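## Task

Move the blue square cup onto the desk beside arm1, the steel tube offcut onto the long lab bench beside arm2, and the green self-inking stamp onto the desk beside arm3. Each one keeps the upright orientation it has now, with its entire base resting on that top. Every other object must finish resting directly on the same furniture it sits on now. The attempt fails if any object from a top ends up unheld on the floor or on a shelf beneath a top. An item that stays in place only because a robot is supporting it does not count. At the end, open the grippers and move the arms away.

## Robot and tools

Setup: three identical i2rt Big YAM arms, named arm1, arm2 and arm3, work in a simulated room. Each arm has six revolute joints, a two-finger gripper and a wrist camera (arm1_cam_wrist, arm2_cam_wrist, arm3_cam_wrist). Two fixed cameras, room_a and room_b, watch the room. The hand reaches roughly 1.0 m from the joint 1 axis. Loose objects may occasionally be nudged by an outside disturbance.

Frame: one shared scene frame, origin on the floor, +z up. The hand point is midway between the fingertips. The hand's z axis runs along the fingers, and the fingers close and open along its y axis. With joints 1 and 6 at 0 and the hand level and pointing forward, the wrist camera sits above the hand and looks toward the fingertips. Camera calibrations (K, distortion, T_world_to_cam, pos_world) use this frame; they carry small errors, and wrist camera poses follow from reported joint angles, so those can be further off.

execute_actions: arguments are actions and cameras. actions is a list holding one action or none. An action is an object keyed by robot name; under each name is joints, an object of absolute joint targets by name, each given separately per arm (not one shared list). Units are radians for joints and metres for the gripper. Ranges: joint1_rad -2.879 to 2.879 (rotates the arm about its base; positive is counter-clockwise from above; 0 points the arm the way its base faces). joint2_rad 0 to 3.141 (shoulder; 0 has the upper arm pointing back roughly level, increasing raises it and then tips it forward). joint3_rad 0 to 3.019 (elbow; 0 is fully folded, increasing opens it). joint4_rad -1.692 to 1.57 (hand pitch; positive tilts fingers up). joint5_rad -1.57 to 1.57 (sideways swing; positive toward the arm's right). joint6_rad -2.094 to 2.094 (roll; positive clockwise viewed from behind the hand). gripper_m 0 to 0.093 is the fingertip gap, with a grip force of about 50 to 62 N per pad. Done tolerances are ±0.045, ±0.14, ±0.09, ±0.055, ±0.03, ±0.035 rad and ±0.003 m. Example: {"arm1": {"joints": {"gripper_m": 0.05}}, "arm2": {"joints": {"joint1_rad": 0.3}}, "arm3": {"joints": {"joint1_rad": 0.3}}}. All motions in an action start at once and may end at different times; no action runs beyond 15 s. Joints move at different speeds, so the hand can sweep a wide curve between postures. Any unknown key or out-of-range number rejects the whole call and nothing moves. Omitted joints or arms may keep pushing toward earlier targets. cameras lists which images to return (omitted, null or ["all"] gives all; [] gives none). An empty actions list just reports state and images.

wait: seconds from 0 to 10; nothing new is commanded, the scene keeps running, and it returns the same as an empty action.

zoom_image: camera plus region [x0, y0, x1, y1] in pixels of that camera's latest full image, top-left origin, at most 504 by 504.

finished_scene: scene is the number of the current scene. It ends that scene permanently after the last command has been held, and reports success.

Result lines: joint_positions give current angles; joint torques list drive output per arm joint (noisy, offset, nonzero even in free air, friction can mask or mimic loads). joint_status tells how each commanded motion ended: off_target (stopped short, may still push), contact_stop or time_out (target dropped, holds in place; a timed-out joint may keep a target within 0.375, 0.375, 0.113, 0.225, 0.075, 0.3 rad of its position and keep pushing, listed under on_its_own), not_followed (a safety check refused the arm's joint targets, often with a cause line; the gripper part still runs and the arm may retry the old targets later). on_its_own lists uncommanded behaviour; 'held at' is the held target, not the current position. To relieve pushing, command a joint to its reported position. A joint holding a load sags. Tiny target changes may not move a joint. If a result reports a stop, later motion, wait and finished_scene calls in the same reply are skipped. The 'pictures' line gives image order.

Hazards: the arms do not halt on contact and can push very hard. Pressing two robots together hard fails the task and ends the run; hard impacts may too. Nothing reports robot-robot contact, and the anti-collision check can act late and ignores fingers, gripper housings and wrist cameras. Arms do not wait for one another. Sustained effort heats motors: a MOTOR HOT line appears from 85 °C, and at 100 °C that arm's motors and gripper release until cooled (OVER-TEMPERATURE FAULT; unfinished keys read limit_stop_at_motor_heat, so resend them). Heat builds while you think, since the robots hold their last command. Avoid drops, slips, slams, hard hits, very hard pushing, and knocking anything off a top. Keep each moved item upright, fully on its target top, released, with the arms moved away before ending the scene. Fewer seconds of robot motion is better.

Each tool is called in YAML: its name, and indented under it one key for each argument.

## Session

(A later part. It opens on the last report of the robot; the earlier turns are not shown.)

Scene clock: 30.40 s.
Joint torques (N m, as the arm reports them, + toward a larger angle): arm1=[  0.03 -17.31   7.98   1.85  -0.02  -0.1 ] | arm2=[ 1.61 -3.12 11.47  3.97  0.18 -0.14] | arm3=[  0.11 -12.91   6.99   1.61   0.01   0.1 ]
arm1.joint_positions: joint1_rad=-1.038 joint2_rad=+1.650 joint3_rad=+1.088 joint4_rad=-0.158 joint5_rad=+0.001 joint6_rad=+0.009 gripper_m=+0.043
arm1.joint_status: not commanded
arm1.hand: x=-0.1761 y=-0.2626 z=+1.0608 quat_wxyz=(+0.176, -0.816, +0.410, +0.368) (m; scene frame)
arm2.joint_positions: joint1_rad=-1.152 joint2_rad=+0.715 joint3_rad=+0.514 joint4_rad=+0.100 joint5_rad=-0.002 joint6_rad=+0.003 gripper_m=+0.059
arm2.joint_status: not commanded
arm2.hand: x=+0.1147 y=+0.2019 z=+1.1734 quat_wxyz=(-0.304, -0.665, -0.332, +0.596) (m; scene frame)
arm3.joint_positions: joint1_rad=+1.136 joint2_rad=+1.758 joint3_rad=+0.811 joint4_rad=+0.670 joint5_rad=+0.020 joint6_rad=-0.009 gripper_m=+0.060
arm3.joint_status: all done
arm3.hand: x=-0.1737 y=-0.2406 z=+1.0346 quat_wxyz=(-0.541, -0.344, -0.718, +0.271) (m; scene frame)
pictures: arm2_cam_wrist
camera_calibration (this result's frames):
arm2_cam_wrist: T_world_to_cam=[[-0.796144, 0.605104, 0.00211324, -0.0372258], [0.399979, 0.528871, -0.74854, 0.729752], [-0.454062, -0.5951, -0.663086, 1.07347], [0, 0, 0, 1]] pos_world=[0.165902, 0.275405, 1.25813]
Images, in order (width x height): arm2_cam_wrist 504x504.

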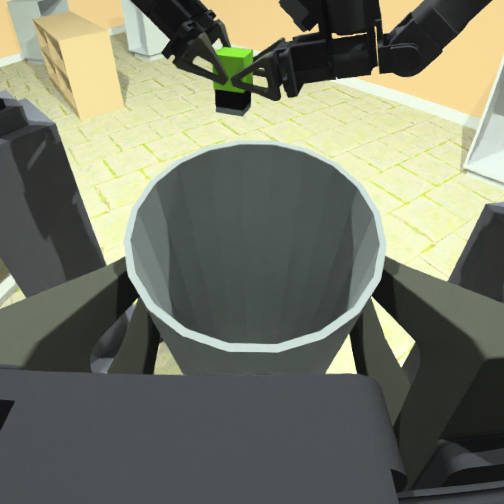

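execute_actions:
  actions:
    - {"arm3":{"joints":{"gripper_m":0.01}}}
  cameras: []

execute_actions:
  actions:
    - {"arm1":{"joints":{"gripper_m":0.093}}}
  cameras: []

execute_actions:
  actions:
    - {"arm1":{"joints":{"joint2_rad":1.3,"joint4_rad":-0.6}},"arm2":{"joints":{"joint1_rad":0}}}
  cameras: []

execute_actions:
  actions:
    - {"arm3":{"joints":{"joint1_rad":-1.55}},"arm2":{"joints":{"joint1_rad":2.0,"joint2_rad":1.3,"joint3_rad":0.86,"joint4_rad":0.3}},"arm1":{"joints":{"joint1_rad":-1.8}}}
  cameras: []

execute_actions:
  actions:
    - {"arm3":{"joints":{"joint2_rad":2.34,"joint3_rad":0.95,"joint4_rad":1.16}},"arm2":{"joints":{"joint2_rad":1.69,"joint4_rad":0.62}},"arm1":{"joints":{"joint1_rad":-2.0,"joint2_rad":2.0,"joint3_rad":1.2,"joint4_rad":1.3}}}

zoom_image:
  camera: "room_b"
  region: [520,180,640,270]

Scene clock: 32.60 s.
Joint torques (N m, as the arm reports them, + toward a larger angle): arm1=[ -0.5  -17.07   7.9    1.84   0.02  -0.09] | arm2=[ 1.8  -2.85 11.39  3.98  0.18 -0.15] | arm3=[ -0.05 -13.35   7.27   1.76  -0.05   0.08]
arm1.joint_positions: joint1_rad=-1.038 joint2_rad=+1.650 joint3_rad=+1.088 joint4_rad=-0.158 joint5_rad=+0.000 joint6_rad=+0.008 gripper_m=+0.043
arm1.joint_status: not commanded
arm1.hand: x=-0.1762 y=-0.2628 z=+1.0607 quat_wxyz=(+0.176, -0.816, +0.410, +0.368) (m; scene frame)
arm2.joint_positions: joint1_rad=-1.152 joint2_rad=+0.715 joint3_rad=+0.514 joint4_rad=+0.100 joint5_rad=-0.002 joint6_rad=+0.003 gripper_m=+0.059
arm2.joint_status: not commanded
arm2.hand: x=+0.1147 y=+0.2019 z=+1.1734 quat_wxyz=(-0.304, -0.665, -0.332, +0.596) (m; scene frame)
arm3.joint_positions: joint1_rad=+1.136 joint2_rad=+1.758 joint3_rad=+0.811 joint4_rad=+0.670 joint5_rad=+0.021 joint6_rad=-0.008 gripper_m=+0.044
arm3.joint_status: gripper_m off_target (ended at +0.044, target +0.010)
arm3.hand: x=-0.1738 y=-0.2407 z=+1.0345 quat_wxyz=(-0.541, -0.345, -0.718, +0.271) (m; scene frame)
pictures: none
No camera images: the call's "cameras" was empty. Leave "cameras" out to get every camera's image.

Scene clock: 33.27 s.
Joint torques (N m, as the arm reports them, + toward a larger angle): arm1=[ -0.83 -17.13   7.83   1.68  -0.01  -0.08] | arm2=[ 1.96 -2.32 11.36  3.96  0.19 -0.1 ] | arm3=[ -0.49 -13.54   7.22   2.08  -0.03   0.12]
arm1.joint_positions: joint1_rad=-1.038 joint2_rad=+1.650 joint3_rad=+1.088 joint4_rad=-0.158 joint5_rad=+0.000 joint6_rad=+0.008 gripper_m=+0.093
arm1.joint_status: all done
arm1.hand: x=-0.1762 y=-0.2628 z=+1.0607 quat_wxyz=(+0.176, -0.816, +0.410, +0.368) (m; scene frame)
arm2.joint_positions: joint1_rad=-1.152 joint2_rad=+0.715 joint3_rad=+0.514 joint4_rad=+0.100 joint5_rad=-0.002 joint6_rad=+0.003 gripper_m=+0.059
arm2.joint_status: not commanded
arm2.hand: x=+0.1147 y=+0.2019 z=+1.1734 quat_wxyz=(-0.304, -0.665, -0.332, +0.596) (m; scene frame)
arm3.joint_positions: joint1_rad=+1.136 joint2_rad=+1.758 joint3_rad=+0.811 joint4_rad=+0.667 joint5_rad=+0.021 joint6_rad=-0.007 gripper_m=+0.044
arm3.joint_status: not commanded
arm3.hand: x=-0.1740 y=-0.2406 z=+1.0339 quat_wxyz=(-0.540, -0.346, -0.718, +0.270) (m; scene frame)
pictures: none
No camera images: the call's "cameras" was empty. Leave "cameras" out to get every camera's image.

Scene clock: 34.90 s.
Joint torques (N m, as the arm reports them, + toward a larger angle): arm1=[ -0.3  -11.44   9.01   1.83   0.04  -0.14] | arm2=[ 2.09 -3.06 11.4   4.02  0.24 -0.11] | arm3=[  0.02 -13.62   6.99   2.    -0.02   0.07]
arm1.joint_positions: joint1_rad=-1.038 joint2_rad=+1.297 joint3_rad=+1.087 joint4_rad=-0.596 joint5_rad=+0.000 joint6_rad=+0.008 gripper_m=+0.093
arm1.joint_status: all done
arm1.hand: x=-0.1161 y=-0.3398 z=+1.1817 quat_wxyz=(+0.159, -0.831, +0.417, +0.333) (m; scene frame)
arm2.joint_positions: joint1_rad=-0.001 joint2_rad=+0.715 joint3_rad=+0.514 joint4_rad=+0.100 joint5_rad=-0.003 joint6_rad=+0.001 gripper_m=+0.059
arm2.joint_status: all done
arm2.hand: x=+0.5484 y=+0.1745 z=+1.1763 quat_wxyz=(-0.582, -0.376, -0.639, +0.336) (m; scene frame)
arm3.joint_positions: joint1_rad=+1.136 joint2_rad=+1.758 joint3_rad=+0.811 joint4_rad=+0.667 joint5_rad=+0.021 joint6_rad=-0.007 gripper_m=+0.044
arm3.joint_status: not commanded
arm3.hand: x=-0.1740 y=-0.2406 z=+1.0339 quat_wxyz=(-0.540, -0.346, -0.718, +0.270) (m; scene frame)
pictures: none
No camera images: the call's "cameras" was empty. Leave "cameras" out to get every camera's image.

Scene clock: 37.30 s.
Joint torques (N m, as the arm reports them, + toward a larger angle): arm1=[ -0.75 -11.16   9.03   1.5   -0.04  -0.1 ] | arm2=[  0.91 -11.46  11.83   3.01   0.22  -0.09] | arm3=[  0.61 -13.24   7.22   1.84  -0.06   0.09]
arm1.joint_positions: joint1_rad=-1.802 joint2_rad=+1.297 joint3_rad=+1.087 joint4_rad=-0.596 joint5_rad=+0.001 joint6_rad=+0.008 gripper_m=+0.093
arm1.joint_status: all done
arm1.hand: x=+0.2643 y=-0.2352 z=+1.1799 quat_wxyz=(+0.273, -0.617, +0.696, +0.245) (m; scene frame)
arm2.joint_positions: joint1_rad=+2.007 joint2_rad=+1.348 joint3_rad=+0.805 joint4_rad=+0.270 joint5_rad=-0.002 joint6_rad=+0.000 gripper_m=+0.059
arm2.joint_status: all done
arm2.hand: x=+0.6838 y=+0.9849 z=+1.1002 quat_wxyz=(-0.540, +0.366, -0.706, -0.276) (m; scene frame)
arm3.joint_positions: joint1_rad=-1.550 joint2_rad=+1.758 joint3_rad=+0.811 joint4_rad=+0.667 joint5_rad=+0.021 joint6_rad=-0.007 gripper_m=+0.043
arm3.joint_status: all done
arm3.hand: x=-1.1196 y=+0.5067 z=+1.0279 quat_wxyz=(+0.138, -0.780, +0.177, +0.584) (m; scene frame)
pictures: none
No camera images: the call's "cameras" was empty. Leave "cameras" out to get every camera's image.

Scene clock: 39.27 s.
Joint torques (N m, as the arm reports them, + toward a larger angle): arm1=[ -0.43 -21.14   7.23   2.78   0.01  -0.09] | arm2=[  0.57 -14.67   9.78   3.71   0.2   -0.1 ] | arm3=[  1.76 -17.99   3.43   3.26  -0.09   0.08]
arm1.joint_positions: joint1_rad=-2.009 joint2_rad=+2.021 joint3_rad=+1.178 joint4_rad=+1.282 joint5_rad=+0.001 joint6_rad=+0.008 gripper_m=+0.093
arm1.joint_status: all done
arm1.hand: x=+0.4325 y=-0.0727 z=+1.1821 quat_wxyz=(+0.680, -0.316, +0.440, +0.494) (m; scene frame)
arm2.joint_positions: joint1_rad=+2.007 joint2_rad=+1.738 joint3_rad=+0.805 joint4_rad=+0.576 joint5_rad=-0.002 joint6_rad=+0.000 gripper_m=+0.059
arm2.joint_status: all done
arm2.hand: x=+0.7090 y=+1.0187 z=+0.9491 quat_wxyz=(-0.509, +0.377, -0.728, -0.261) (m; scene frame)
arm3.joint_positions: joint1_rad=-1.550 joint2_rad=+2.358 joint3_rad=+0.938 joint4_rad=+1.138 joint5_rad=+0.021 joint6_rad=-0.007 gripper_m=+0.043
arm3.joint_status: all done
arm3.hand: x=-1.1312 y=+0.5109 z=+0.8197 quat_wxyz=(+0.138, -0.781, +0.177, +0.583) (m; scene frame)
pictures: arm1_cam_wrist, arm2_cam_wrist, arm3_cam_wrist, room_a, room_b
camera_calibration (this result's frames):
arm1_cam_wrist: T_world_to_cam=[[0.94678, -0.321853, 0.0043779, -0.439436], [-0.056042, -0.178219, -0.982394, 1.17804], [0.316966, 0.929865, -0.186771, 0.274407], [0, 0, 0, 1]] pos_world=[0.395091, -0.186645, 1.21048]
arm2_cam_wrist: T_world_to_cam=[[0.808358, -0.588412, 0.0181238, 0.0052526], [-0.477592, -0.673493, -0.564193, 1.56424], [0.344184, 0.447414, -0.825444, 0.206828], [0, 0, 0, 1]] pos_world=[0.671636, 0.964058, 1.05316]
arm3_cam_wrist: T_world_to_cam=[[0.436918, 0.89943, 0.0113046, 0.0223633], [0.70915, -0.336699, -0.619467, 1.4874], [-0.553361, 0.278673, -0.784941, -0.00119274], [0, 0, 0, 1]] pos_world=[-1.06522, 0.481024, 0.920205]
Images, in order (width x height): arm1_cam_wrist 504x504, arm2_cam_wrist 504x504, arm3_cam_wrist 504x504, room_a 896x504, room_b 896x504.

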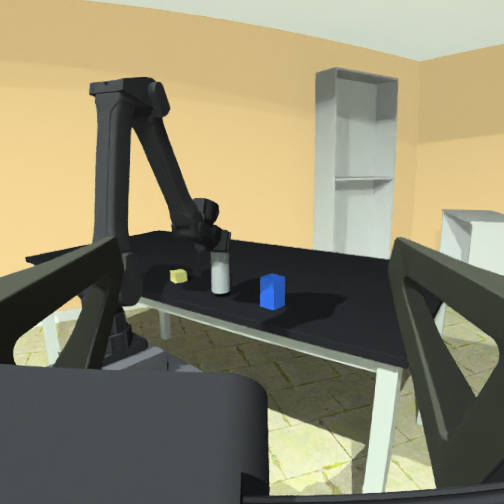

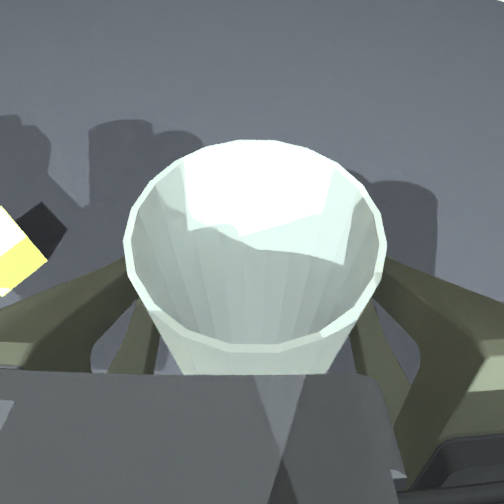

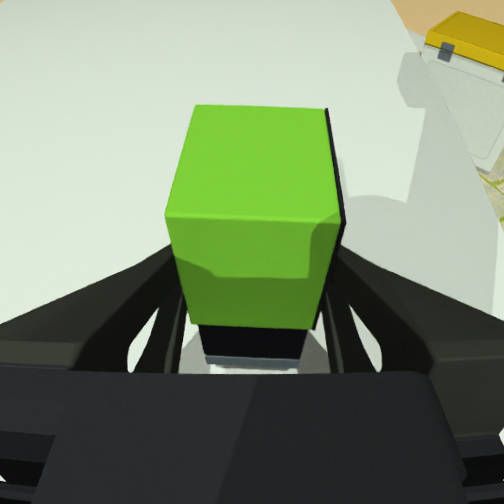

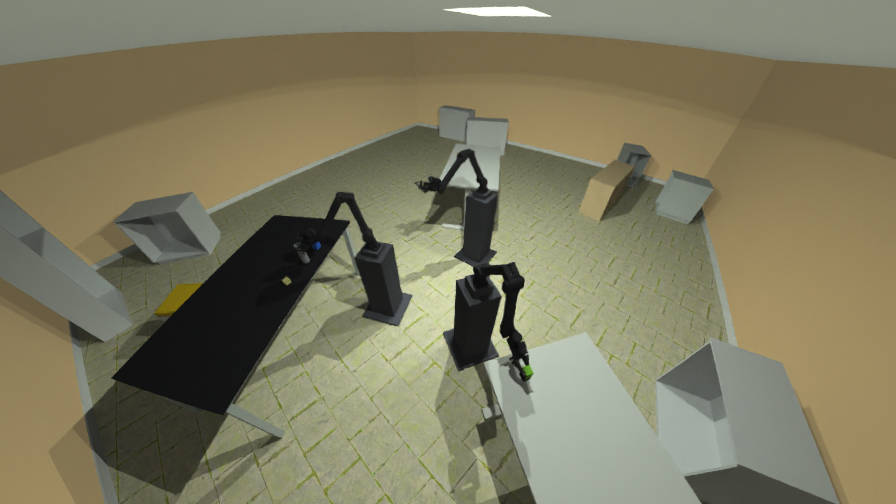

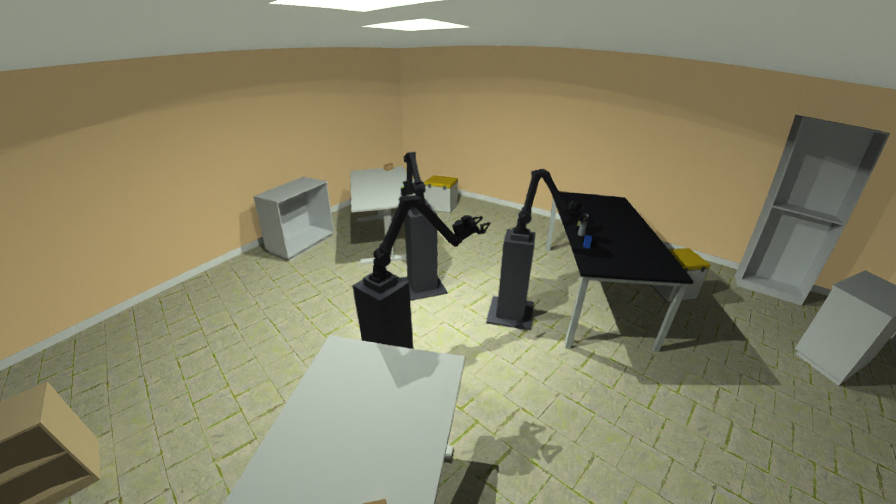

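Region (520, 180, 640, 270) of room_b's 896x504 image, scaled by 4.200, with more detail than that image has; it fills the top 378 rows of this view, and the rest is white.

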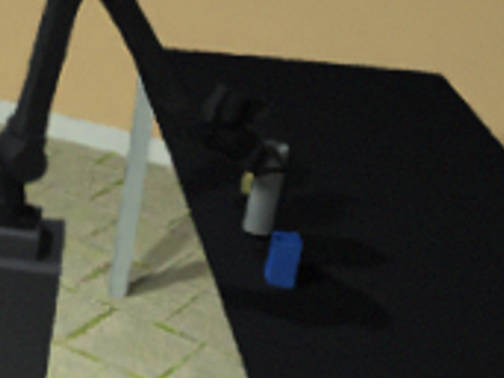

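execute_actions:
  actions:
    - {"arm3":{"joints":{"joint2_rad":2.43,"joint4_rad":1.23}},"arm2":{"joints":{"joint2_rad":1.78,"joint4_rad":0.74}}}
  cameras: ["arm1_cam_wrist","arm3_cam_wrist"]

zoom_image:
  camera: "arm1_cam_wrist"
  region: [160,200,300,320]

Scene clock: 40.70 s.
Joint torques (N m, as the arm reports them, + toward a larger angle): arm1=[ -0.27 -21.24   7.39   2.28   0.01  -0.06] | arm2=[  0.85 -13.36   9.38   3.77   0.19  -0.07] | arm3=[  0.92 -16.72   2.84   3.18  -0.06   0.08]
arm1.joint_positions: joint1_rad=-2.009 joint2_rad=+2.021 joint3_rad=+1.178 joint4_rad=+1.282 joint5_rad=+0.001 joint6_rad=+0.008 gripper_m=+0.093
arm1.joint_status: not commanded
arm1.hand: x=+0.4325 y=-0.0727 z=+1.1821 quat_wxyz=(+0.680, -0.316, +0.440, +0.494) (m; scene frame)
arm2.joint_positions: joint1_rad=+2.007 joint2_rad=+1.809 joint3_rad=+0.805 joint4_rad=+0.695 joint5_rad=-0.002 joint6_rad=+0.000 gripper_m=+0.059
arm2.joint_status: all done
arm2.hand: x=+0.7131 y=+1.0243 z=+0.9349 quat_wxyz=(-0.527, +0.370, -0.716, -0.269) (m; scene frame)
arm3.joint_positions: joint1_rad=-1.550 joint2_rad=+2.432 joint3_rad=+0.938 joint4_rad=+1.208 joint5_rad=+0.021 joint6_rad=-0.007 gripper_m=+0.043
arm3.joint_status: all done
arm3.hand: x=-1.1195 y=+0.5053 z=+0.7919 quat_wxyz=(+0.137, -0.782, +0.177, +0.582) (m; scene frame)
pictures: arm1_cam_wrist, arm3_cam_wrist
camera_calibration (this result's frames):
arm1_cam_wrist: T_world_to_cam=[[0.94678, -0.321853, 0.0043779, -0.439436], [-0.056042, -0.178219, -0.982394, 1.17804], [0.316966, 0.929865, -0.186771, 0.274407], [0, 0, 0, 1]] pos_world=[0.395091, -0.186645, 1.21048]
arm3_cam_wrist: T_world_to_cam=[[0.436868, 0.899454, 0.0113658, 0.0224652], [0.711081, -0.33758, -0.616768, 1.46042], [-0.550918, 0.277528, -0.787063, -0.00997307], [0, 0, 0, 1]] pos_world=[-1.05378, 0.475569, 0.892634]
Images, in order (width x height): arm1_cam_wrist 504x504, arm3_cam_wrist 504x504.

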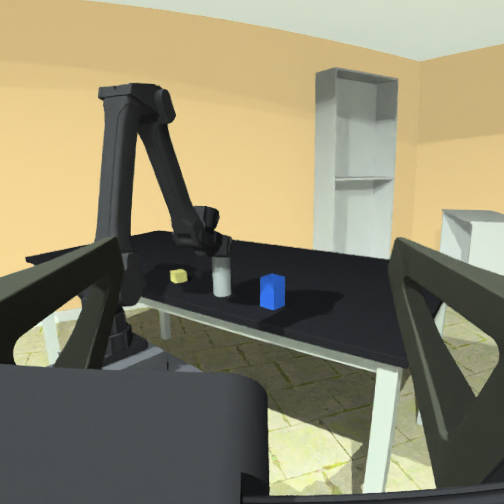

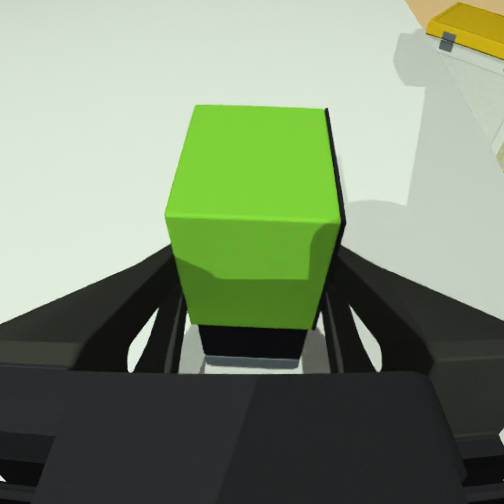

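Region (160, 200, 300, 320) of arm1_cam_wrist's 504x504 image, scaled by 3.600, with more detail than that image has; it fills the top 432 rows of this view, and the rest is white.

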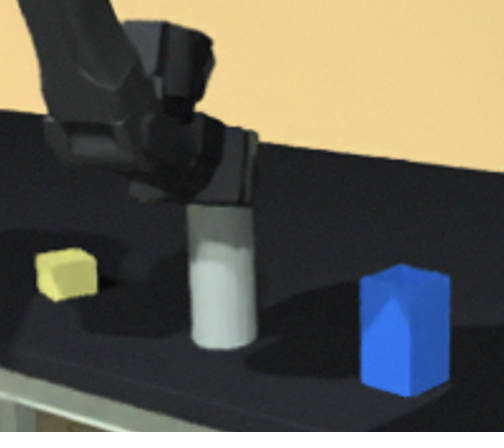

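execute_actions:
  actions:
    - {"arm3":{"joints":{"joint2_rad":2.48,"joint4_rad":1.27}},"arm2":{"joints":{"joint2_rad":1.82,"joint4_rad":0.76}}}
  cameras: ["arm3_cam_wrist"]

Scene clock: 42.00 s.
Joint torques (N m, as the arm reports them, + toward a larger angle): arm1=[ -0.54 -20.78   7.57   2.66   0.04  -0.1 ] | arm2=[  0.81 -11.19   9.22   3.31   0.22  -0.13] | arm3=[  0.98 -16.05   2.31   3.14  -0.06   0.1 ]
arm1.joint_positions: joint1_rad=-2.009 joint2_rad=+2.021 joint3_rad=+1.178 joint4_rad=+1.282 joint5_rad=+0.001 joint6_rad=+0.008 gripper_m=+0.093
arm1.joint_status: not commanded
arm1.hand: x=+0.4325 y=-0.0727 z=+1.1821 quat_wxyz=(+0.680, -0.316, +0.440, +0.494) (m; scene frame)
arm2.joint_positions: joint1_rad=+2.007 joint2_rad=+1.822 joint3_rad=+0.805 joint4_rad=+0.727 joint5_rad=-0.002 joint6_rad=+0.000 gripper_m=+0.059
arm2.joint_status: all done
arm2.hand: x=+0.7141 y=+1.0256 z=+0.9343 quat_wxyz=(-0.533, +0.368, -0.711, -0.273) (m; scene frame)
arm3.joint_positions: joint1_rad=-1.550 joint2_rad=+2.475 joint3_rad=+0.938 joint4_rad=+1.248 joint5_rad=+0.021 joint6_rad=-0.007 gripper_m=+0.043
arm3.joint_status: all done
arm3.hand: x=-1.1116 y=+0.5016 z=+0.7755 quat_wxyz=(+0.137, -0.783, +0.178, +0.580) (m; scene frame)
pictures: arm3_cam_wrist
camera_calibration (this result's frames):
arm3_cam_wrist: T_world_to_cam=[[0.436811, 0.899481, 0.0114337, 0.022448], [0.713216, -0.338555, -0.613761, 1.44396], [-0.548196, 0.276253, -0.789409, -0.011995], [0, 0, 0, 1]] pos_world=[-1.04624, 0.471982, 0.876522]
Images, in order (width x height): arm3_cam_wrist 504x504.

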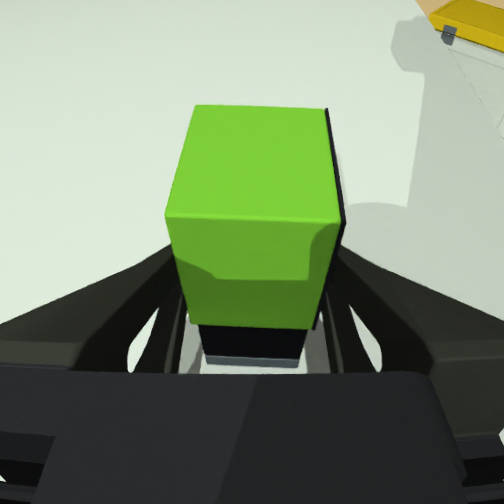

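Tube is down; stamp not yet.

execute_actions:
  actions:
    - {"arm3":{"joints":{"joint2_rad":2.52,"joint4_rad":1.30}},"arm2":{"joints":{"gripper_m":0.093}}}
  cameras: ["arm3_cam_wrist"]

Scene clock: 43.17 s.
Joint torques (N m, as the arm reports them, + toward a larger angle): arm1=[  0.21 -21.66   7.35   2.55   0.    -0.06] | arm2=[  1.06 -11.73   8.54   2.8    0.17  -0.07] | arm3=[  1.05 -14.5    2.14   2.49  -0.02   0.08]
arm1.joint_positions: joint1_rad=-2.009 joint2_rad=+2.021 joint3_rad=+1.178 joint4_rad=+1.282 joint5_rad=+0.001 joint6_rad=+0.008 gripper_m=+0.093
arm1.joint_status: not commanded
arm1.hand: x=+0.4325 y=-0.0727 z=+1.1821 quat_wxyz=(+0.680, -0.316, +0.440, +0.494) (m; scene frame)
arm2.joint_positions: joint1_rad=+2.007 joint2_rad=+1.822 joint3_rad=+0.816 joint4_rad=+0.742 joint5_rad=-0.002 joint6_rad=+0.000 gripper_m=+0.093
arm2.joint_status: all done
arm2.hand: x=+0.7173 y=+1.0301 z=+0.9429 quat_wxyz=(-0.543, +0.364, -0.704, -0.278) (m; scene frame)
arm3.joint_positions: joint1_rad=-1.550 joint2_rad=+2.494 joint3_rad=+0.939 joint4_rad=+1.289 joint5_rad=+0.021 joint6_rad=-0.007 gripper_m=+0.043
arm3.joint_status: all done
arm3.hand: x=-1.1097 y=+0.5007 z=+0.7742 quat_wxyz=(+0.139, -0.776, +0.176, +0.589) (m; scene frame)
pictures: arm3_cam_wrist
camera_calibration (this result's frames):
arm3_cam_wrist: T_world_to_cam=[[0.436816, 0.899485, 0.0109216, 0.0228968], [0.700343, -0.332437, -0.631669, 1.43807], [-0.564546, 0.283572, -0.775161, -0.0445652], [0, 0, 0, 1]] pos_world=[-1.0423, 0.470109, 0.873588]
Images, in order (width x height): arm3_cam_wrist 504x504.

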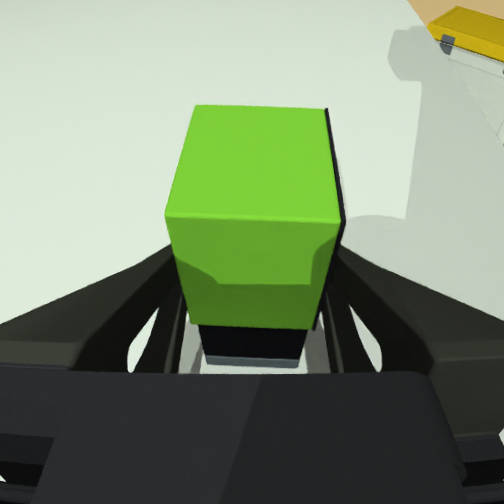

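execute_actions:
  actions:
    - {"arm3":{"joints":{"joint2_rad":2.49,"gripper_m":0.093}},"arm2":{"joints":{"joint2_rad":1.6,"joint3_rad":0.4,"joint4_rad":0.9}}}
  cameras: []

execute_actions:
  actions:
    - {"arm3":{"joints":{"joint2_rad":1.9,"joint3_rad":0.7}},"arm2":{"joints":{"joint1_rad":1.66,"joint2_rad":1.95,"joint4_rad":1.27}}}
  cameras: ["arm2_cam_wrist","arm1_cam_wrist"]

Scene clock: 45.80 s.
Joint torques (N m, as the arm reports them, + toward a larger angle): arm1=[  0.04 -22.03   7.45   2.5    0.03  -0.15] | arm2=[ 1.08 -7.87  4.23  2.26  0.17 -0.09] | arm3=[  1.65 -16.64   2.3    2.75  -0.05   0.1 ]
arm1.joint_positions: joint1_rad=-2.009 joint2_rad=+2.021 joint3_rad=+1.178 joint4_rad=+1.282 joint5_rad=+0.001 joint6_rad=+0.008 gripper_m=+0.093
arm1.joint_status: not commanded
arm1.hand: x=+0.4325 y=-0.0727 z=+1.1821 quat_wxyz=(+0.680, -0.316, +0.440, +0.494) (m; scene frame)
arm2.joint_positions: joint1_rad=+2.007 joint2_rad=+1.602 joint3_rad=+0.397 joint4_rad=+0.890 joint5_rad=-0.002 joint6_rad=+0.000 gripper_m=+0.093
arm2.joint_status: all done
arm2.hand: x=+0.6292 y=+0.9069 z=+0.9230 quat_wxyz=(-0.525, +0.371, -0.717, -0.268) (m; scene frame)
arm3.joint_positions: joint1_rad=-1.550 joint2_rad=+2.494 joint3_rad=+0.939 joint4_rad=+1.289 joint5_rad=+0.021 joint6_rad=-0.007 gripper_m=+0.093
arm3.joint_status: all done
arm3.hand: x=-1.1097 y=+0.5007 z=+0.7742 quat_wxyz=(+0.139, -0.776, +0.176, +0.589) (m; scene frame)
pictures: none
No camera images: the call's "cameras" was empty. Leave "cameras" out to get every camera's image.

Scene clock: 47.03 s.
Joint torques (N m, as the arm reports them, + toward a larger angle): arm1=[ -0.32 -21.6    7.36   2.69   0.02  -0.12] | arm2=[ 2.43 -8.77  1.94  2.68  0.12 -0.1 ] | arm3=[  1.4  -12.31   4.29   2.61  -0.04   0.08]
arm1.joint_positions: joint1_rad=-2.009 joint2_rad=+2.021 joint3_rad=+1.178 joint4_rad=+1.282 joint5_rad=+0.001 joint6_rad=+0.008 gripper_m=+0.093
arm1.joint_status: not commanded
arm1.hand: x=+0.4325 y=-0.0727 z=+1.1821 quat_wxyz=(+0.680, -0.316, +0.440, +0.494) (m; scene frame)
arm2.joint_positions: joint1_rad=+1.658 joint2_rad=+1.955 joint3_rad=+0.397 joint4_rad=+1.250 joint5_rad=+0.000 joint6_rad=+0.000 gripper_m=+0.093
arm2.joint_status: all done
arm2.hand: x=+0.7399 y=+0.7861 z=+0.8494 quat_wxyz=(-0.567, +0.239, -0.769, -0.174) (m; scene frame)
arm3.joint_positions: joint1_rad=-1.550 joint2_rad=+1.889 joint3_rad=+0.700 joint4_rad=+1.291 joint5_rad=+0.021 joint6_rad=-0.007 gripper_m=+0.093
arm3.joint_status: all done
arm3.hand: x=-1.0955 y=+0.4956 z=+1.0558 quat_wxyz=(+0.167, -0.654, +0.152, +0.722) (m; scene frame)
pictures: arm1_cam_wrist, arm2_cam_wrist
camera_calibration (this result's frames):
arm1_cam_wrist: T_world_to_cam=[[0.94678, -0.321853, 0.0043779, -0.439436], [-0.056042, -0.178219, -0.982394, 1.17804], [0.316966, 0.929865, -0.186771, 0.274407], [0, 0, 0, 1]] pos_world=[0.395091, -0.186645, 1.21048]
arm2_cam_wrist: T_world_to_cam=[[0.556016, -0.831014, 0.0161826, 0.224295], [-0.655498, -0.450386, -0.606197, 1.358], [0.511046, 0.326447, -0.79515, 0.163827], [0, 0, 0, 1]] pos_world=[0.681734, 0.744537, 0.949854]
Images, in order (width x height): arm1_cam_wrist 504x504, arm2_cam_wrist 504x504.

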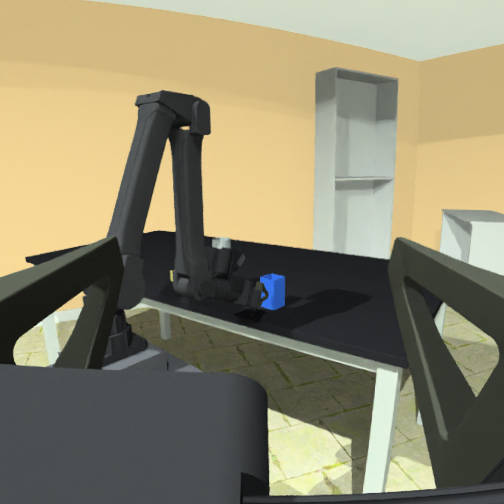

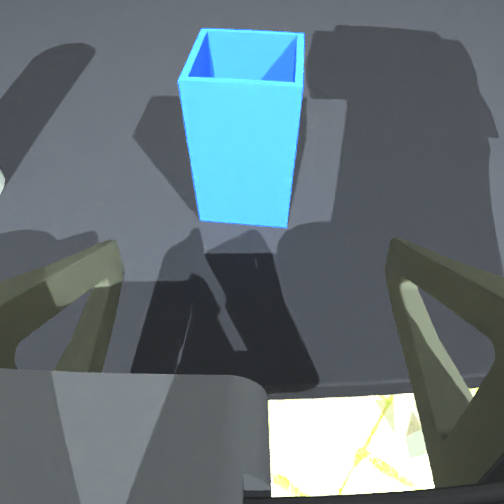

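execute_actions:
  actions:
    - {"arm3":{"joints":{"joint1_rad":0.0,"joint2_rad":1.6,"joint3_rad":0.5,"joint4_rad":1.45}},"arm2":{"joints":{"joint1_rad":1.685,"joint2_rad":2.115,"joint3_rad":0.77,"joint4_rad":1.04}},"arm1":{"joints":{"joint1_rad":-1.8,"joint2_rad":1.48,"joint3_rad":0.57,"joint4_rad":0.68}}}
  cameras: ["arm2_cam_wrist"]

execute_actions:
  actions:
    - {"arm2":{"joints":{"gripper_m":0.02}}}
  cameras: ["arm2_cam_wrist"]

Scene clock: 50.70 s.
Joint torques (N m, as the arm reports them, + toward a larger angle): arm1=[ -0.87 -10.68   6.31   2.42   0.08  -0.09] | arm2=[  1.55 -13.15   3.8    1.49   0.15  -0.09] | arm3=[ 1.22 -9.02  4.55  2.4   0.04  0.14]
arm1.joint_positions: joint1_rad=-1.795 joint2_rad=+1.483 joint3_rad=+0.558 joint4_rad=+0.681 joint5_rad=-0.001 joint6_rad=+0.008 gripper_m=+0.093
arm1.joint_status: all done
arm1.hand: x=+0.2598 y=-0.2400 z=+1.0725 quat_wxyz=(+0.452, -0.528, +0.590, +0.410) (m; scene frame)
arm2.joint_positions: joint1_rad=+1.680 joint2_rad=+2.129 joint3_rad=+0.759 joint4_rad=+1.045 joint5_rad=+0.000 joint6_rad=+0.000 gripper_m=+0.093
arm2.joint_status: all done
arm2.hand: x=+0.8343 y=+0.8662 z=+0.8132 quat_wxyz=(-0.558, +0.249, -0.771, -0.178) (m; scene frame)
arm3.joint_positions: joint1_rad=-0.007 joint2_rad=+1.593 joint3_rad=+0.503 joint4_rad=+1.438 joint5_rad=+0.019 joint6_rad=-0.007 gripper_m=+0.093
arm3.joint_status: all done
arm3.hand: x=-0.7893 y=-0.2078 z=+1.1732 quat_wxyz=(-0.425, -0.491, -0.295, +0.701) (m; scene frame)
pictures: arm2_cam_wrist
camera_calibration (this result's frames):
arm2_cam_wrist: T_world_to_cam=[[0.574144, -0.818588, 0.0165166, 0.212751], [-0.654288, -0.470847, -0.591785, 1.43906], [0.492205, 0.328963, -0.805926, 0.082969], [0, 0, 0, 1]] pos_world=[0.778575, 0.82444, 0.914969]
Images, in order (width x height): arm2_cam_wrist 504x504.

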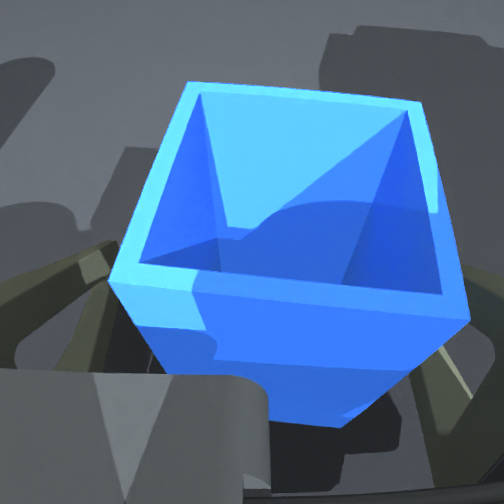

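Scene clock: 51.37 s.
Joint torques (N m, as the arm reports them, + toward a larger angle): arm1=[ -0.41 -10.93   6.35   2.11   0.1   -0.05] | arm2=[  2.15 -12.93   3.81   1.58   0.13  -0.06] | arm3=[ 1.55 -8.7   4.49  2.39  0.04  0.11]
arm1.joint_positions: joint1_rad=-1.795 joint2_rad=+1.483 joint3_rad=+0.558 joint4_rad=+0.681 joint5_rad=-0.001 joint6_rad=+0.008 gripper_m=+0.093
arm1.joint_status: not commanded
arm1.hand: x=+0.2598 y=-0.2400 z=+1.0725 quat_wxyz=(+0.452, -0.528, +0.590, +0.410) (m; scene frame)
arm2.joint_positions: joint1_rad=+1.680 joint2_rad=+2.129 joint3_rad=+0.759 joint4_rad=+1.045 joint5_rad=+0.000 joint6_rad=+0.000 gripper_m=+0.054
arm2.joint_status: gripper_m off_target (ended at +0.054, target +0.020)
arm2.hand: x=+0.8343 y=+0.8662 z=+0.8132 quat_wxyz=(-0.558, +0.249, -0.771, -0.178) (m; scene frame)
arm3.joint_positions: joint1_rad=-0.007 joint2_rad=+1.593 joint3_rad=+0.503 joint4_rad=+1.438 joint5_rad=+0.019 joint6_rad=-0.007 gripper_m=+0.093
arm3.joint_status: not commanded
arm3.hand: x=-0.7893 y=-0.2078 z=+1.1732 quat_wxyz=(-0.425, -0.491, -0.295, +0.701) (m; scene frame)
pictures: arm2_cam_wrist
camera_calibration (this result's frames):
arm2_cam_wrist: T_world_to_cam=[[0.574144, -0.818588, 0.0165166, 0.212751], [-0.654288, -0.470847, -0.591785, 1.43906], [0.492205, 0.328963, -0.805926, 0.082969], [0, 0, 0, 1]] pos_world=[0.778575, 0.82444, 0.914969]
Images, in order (width x height): arm2_cam_wrist 504x504.

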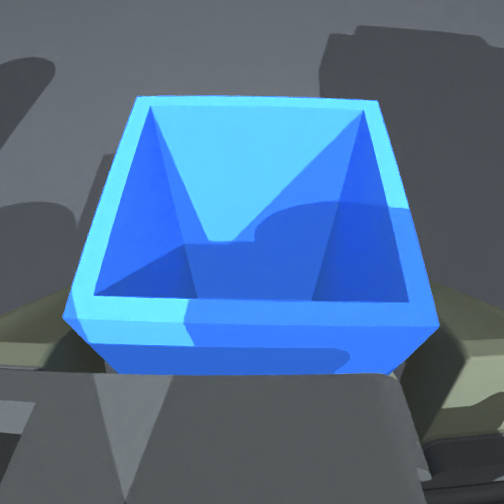

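execute_actions:
  actions:
    - {"arm2":{"joints":{"joint2_rad":1.9,"joint4_rad":0.82}}}
  cameras: []

execute_actions:
  actions:
    - {"arm2":{"joints":{"joint1_rad":-0.627,"joint2_rad":1.68,"joint3_rad":0.94,"joint4_rad":0.445}},"arm3":{"joints":{"joint1_rad":1.625}}}
  cameras: ["arm1_cam_wrist","arm3_cam_wrist"]

Scene clock: 53.27 s.
Joint torques (N m, as the arm reports them, + toward a larger angle): arm1=[ -0.1  -11.43   6.45   1.99   0.11  -0.12] | arm2=[  2.34 -11.3    5.33   1.84   0.13  -0.09] | arm3=[ 1.76 -9.35  4.58  2.47 -0.01  0.08]
arm1.joint_positions: joint1_rad=-1.795 joint2_rad=+1.483 joint3_rad=+0.558 joint4_rad=+0.681 joint5_rad=-0.001 joint6_rad=+0.008 gripper_m=+0.093
arm1.joint_status: not commanded
arm1.hand: x=+0.2598 y=-0.2400 z=+1.0725 quat_wxyz=(+0.452, -0.528, +0.590, +0.410) (m; scene frame)
arm2.joint_positions: joint1_rad=+1.680 joint2_rad=+1.899 joint3_rad=+0.759 joint4_rad=+0.821 joint5_rad=+0.000 joint6_rad=+0.000 gripper_m=+0.054
arm2.joint_status: all done
arm2.hand: x=+0.8434 y=+0.8730 z=+0.8929 quat_wxyz=(-0.560, +0.249, -0.770, -0.179) (m; scene frame)
arm3.joint_positions: joint1_rad=-0.007 joint2_rad=+1.593 joint3_rad=+0.503 joint4_rad=+1.438 joint5_rad=+0.019 joint6_rad=-0.007 gripper_m=+0.093
arm3.joint_status: not commanded
arm3.hand: x=-0.7893 y=-0.2078 z=+1.1732 quat_wxyz=(-0.425, -0.491, -0.295, +0.701) (m; scene frame)
pictures: none
No camera images: the call's "cameras" was empty. Leave "cameras" out to get every camera's image.

Scene clock: 55.47 s.
Joint torques (N m, as the arm reports them, + toward a larger angle): arm1=[ -0.77 -11.38   6.41   2.18   0.07  -0.1 ] | arm2=[  2.14 -12.99   7.47   1.71   0.03  -0.08] | arm3=[ 1.78 -8.86  4.68  2.44  0.07  0.08]
arm1.joint_positions: joint1_rad=-1.795 joint2_rad=+1.483 joint3_rad=+0.558 joint4_rad=+0.681 joint5_rad=-0.001 joint6_rad=+0.008 gripper_m=+0.093
arm1.joint_status: not commanded
arm1.hand: x=+0.2598 y=-0.2400 z=+1.0725 quat_wxyz=(+0.452, -0.528, +0.590, +0.410) (m; scene frame)
arm2.joint_positions: joint1_rad=-0.634 joint2_rad=+1.695 joint3_rad=+0.928 joint4_rad=+0.446 joint5_rad=+0.002 joint6_rad=+0.000 gripper_m=+0.053
arm2.joint_status: all done
arm2.hand: x=+0.2755 y=-0.1171 z=+1.0007 quat_wxyz=(-0.389, -0.609, -0.536, +0.436) (m; scene frame)
arm3.joint_positions: joint1_rad=+1.618 joint2_rad=+1.593 joint3_rad=+0.503 joint4_rad=+1.438 joint5_rad=+0.019 joint6_rad=-0.007 gripper_m=+0.093
arm3.joint_status: all done
arm3.hand: x=-0.0972 y=+0.0395 z=+1.1727 quat_wxyz=(-0.801, -0.120, -0.560, +0.176) (m; scene frame)
pictures: arm1_cam_wrist, arm3_cam_wrist
camera_calibration (this result's frames):
arm1_cam_wrist: T_world_to_cam=[[0.993996, -0.109263, 0.00582236, -0.292182], [-0.0798697, -0.760912, -0.64392, 0.534271], [0.0747867, 0.639589, -0.76507, 1.07775], [0, 0, 0, 1]] pos_world=[0.252499, -0.314707, 1.17028]
arm3_cam_wrist: T_world_to_cam=[[-0.416527, -0.909086, 0.00825845, -0.0173745], [-0.242822, 0.102494, -0.964641, 1.10895], [0.876095, -0.403804, -0.263438, 0.533796], [0, 0, 0, 1]] pos_world=[-0.205617, 0.0860943, 1.2105]
Images, in order (width x height): arm1_cam_wrist 504x504, arm3_cam_wrist 504x504.

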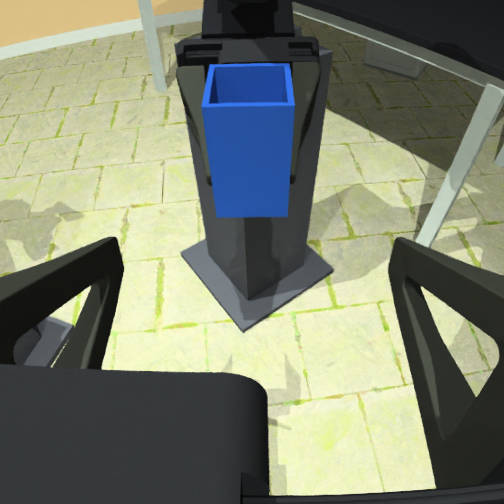

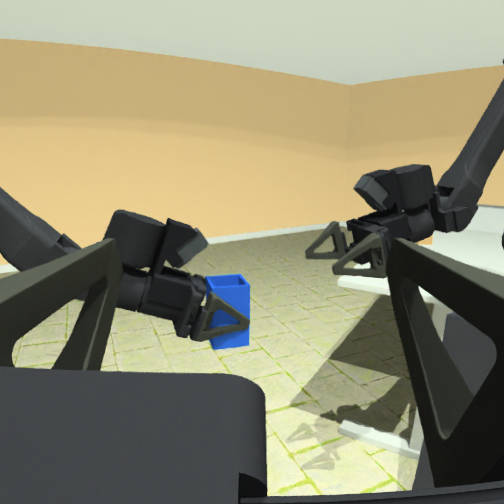

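execute_actions:
  actions:
    - {"arm1":{"joints":{"joint1_rad":-1.775,"joint2_rad":1.70,"joint3_rad":1.0,"joint4_rad":0.275}}}
  cameras: ["arm1_cam_wrist","arm3_cam_wrist"]

zoom_image:
  camera: "arm3_cam_wrist"
  region: [140,170,340,370]

Scene clock: 64.60 s.
Joint torques (N m, as the arm reports them, + toward a larger angle): arm1=[  0.5  -16.71   8.82   2.05   0.09  -0.06] | arm2=[  1.72 -12.63   7.6    1.7    0.03  -0.12] | arm3=[ 1.4  -9.09  4.7   2.38  0.05  0.11]
arm1.joint_positions: joint1_rad=-1.786 joint2_rad=+1.715 joint3_rad=+0.970 joint4_rad=+0.279 joint5_rad=-0.001 joint6_rad=+0.008 gripper_m=+0.093
arm1.joint_status: all done
arm1.hand: x=+0.2663 y=-0.1212 z=+1.0474 quat_wxyz=(+0.383, -0.573, +0.635, +0.351) (m; scene frame)
arm2.joint_positions: joint1_rad=-0.634 joint2_rad=+1.695 joint3_rad=+0.928 joint4_rad=+0.446 joint5_rad=+0.002 joint6_rad=+0.000 gripper_m=+0.053
arm2.joint_status: not commanded
arm2.hand: x=+0.2755 y=-0.1171 z=+1.0007 quat_wxyz=(-0.389, -0.609, -0.536, +0.436) (m; scene frame)
arm3.joint_positions: joint1_rad=+1.618 joint2_rad=+1.593 joint3_rad=+0.503 joint4_rad=+1.438 joint5_rad=+0.019 joint6_rad=-0.007 gripper_m=+0.093
arm3.joint_status: not commanded
arm3.hand: x=-0.0972 y=+0.0395 z=+1.1727 quat_wxyz=(-0.801, -0.120, -0.560, +0.176) (m; scene frame)
pictures: arm1_cam_wrist, arm3_cam_wrist
camera_calibration (this result's frames):
arm1_cam_wrist: T_world_to_cam=[[0.995113, -0.0985415, 0.00634243, -0.28503], [-0.084635, -0.88424, -0.4593, 0.401904], [0.0508683, 0.456518, -0.888259, 1.09525], [0, 0, 0, 1]] pos_world=[0.261939, -0.172708, 1.15927]
arm3_cam_wrist: T_world_to_cam=[[-0.416527, -0.909086, 0.00825845, -0.0173745], [-0.242822, 0.102494, -0.964641, 1.10895], [0.876095, -0.403804, -0.263438, 0.533796], [0, 0, 0, 1]] pos_world=[-0.205617, 0.0860943, 1.2105]
Images, in order (width x height): arm1_cam_wrist 504x504, arm3_cam_wrist 504x504.

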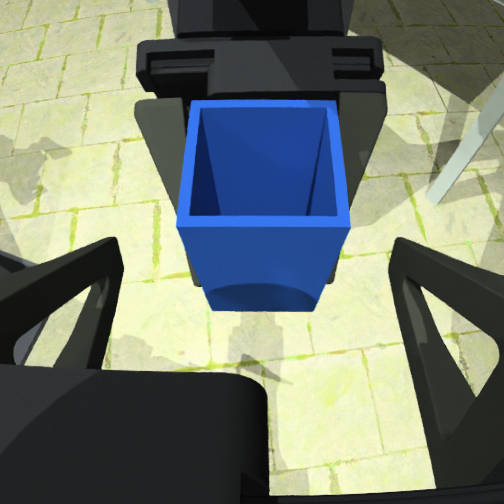

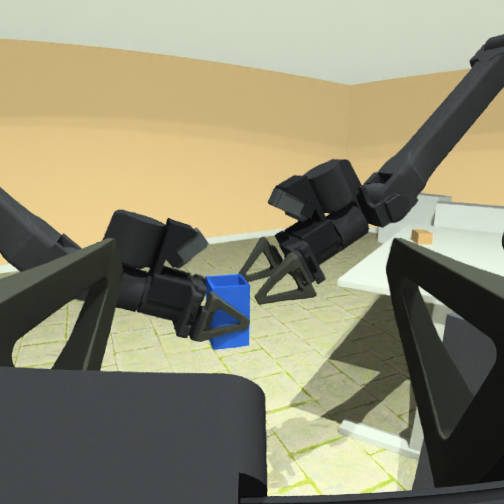

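Region (140, 170, 340, 370) of arm3_cam_wrist's 504x504 image, scaled by 2.520, with more detail than that image has.

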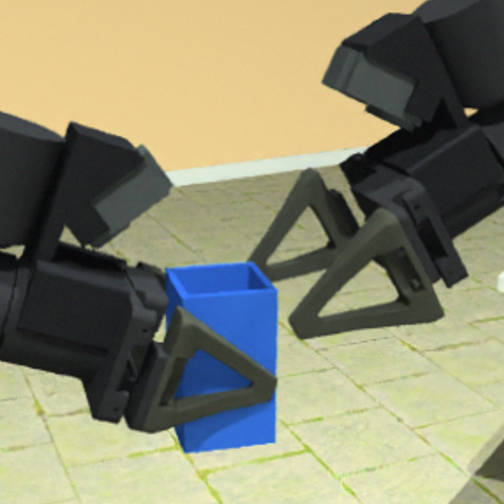

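execute_actions:
  actions:
    - {"arm1":{"joints":{"joint2_rad":1.775,"joint3_rad":1.075,"joint4_rad":0.255,"gripper_m":0.075}}}
  cameras: ["arm3_cam_wrist"]

zoom_image:
  camera: "arm3_cam_wrist"
  region: [140,170,340,370]

Scene clock: 66.30 s.
Joint torques (N m, as the arm reports them, + toward a larger angle): arm1=[  0.49 -16.7    9.39   2.2    0.09  -0.08] | arm2=[  1.93 -12.8    7.68   1.61   0.06  -0.09] | arm3=[ 1.28 -9.22  4.49  2.33  0.05  0.15]
arm1.joint_positions: joint1_rad=-1.786 joint2_rad=+1.768 joint3_rad=+1.038 joint4_rad=+0.258 joint5_rad=-0.001 joint6_rad=+0.008 gripper_m=+0.075
arm1.joint_status: all done
arm1.hand: x=+0.2684 y=-0.0992 z=+1.0429 quat_wxyz=(+0.381, -0.574, +0.636, +0.349) (m; scene frame)
arm2.joint_positions: joint1_rad=-0.634 joint2_rad=+1.695 joint3_rad=+0.928 joint4_rad=+0.446 joint5_rad=+0.002 joint6_rad=+0.000 gripper_m=+0.053
arm2.joint_status: not commanded
arm2.hand: x=+0.2755 y=-0.1171 z=+1.0007 quat_wxyz=(-0.389, -0.609, -0.536, +0.436) (m; scene frame)
arm3.joint_positions: joint1_rad=+1.618 joint2_rad=+1.593 joint3_rad=+0.503 joint4_rad=+1.438 joint5_rad=+0.019 joint6_rad=-0.007 gripper_m=+0.093
arm3.joint_status: not commanded
arm3.hand: x=-0.0972 y=+0.0395 z=+1.1727 quat_wxyz=(-0.801, -0.120, -0.560, +0.176) (m; scene frame)
pictures: arm3_cam_wrist
camera_calibration (this result's frames):
arm3_cam_wrist: T_world_to_cam=[[-0.416527, -0.909086, 0.00825845, -0.0173745], [-0.242822, 0.102494, -0.964641, 1.10895], [0.876095, -0.403804, -0.263438, 0.533796], [0, 0, 0, 1]] pos_world=[-0.205617, 0.0860943, 1.2105]
Images, in order (width x height): arm3_cam_wrist 504x504.

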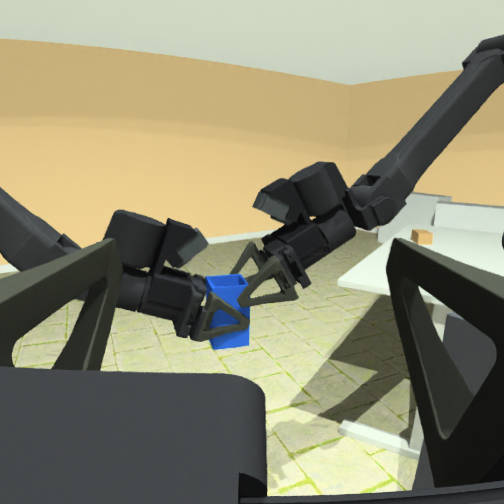

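Region (140, 170, 340, 370) of arm3_cam_wrist's 504x504 image, scaled by 2.520, with more detail than that image has.

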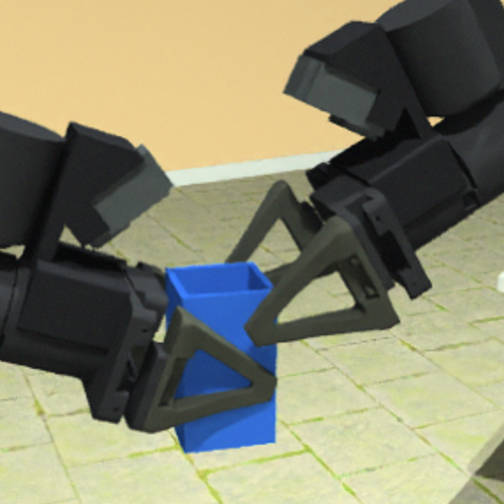

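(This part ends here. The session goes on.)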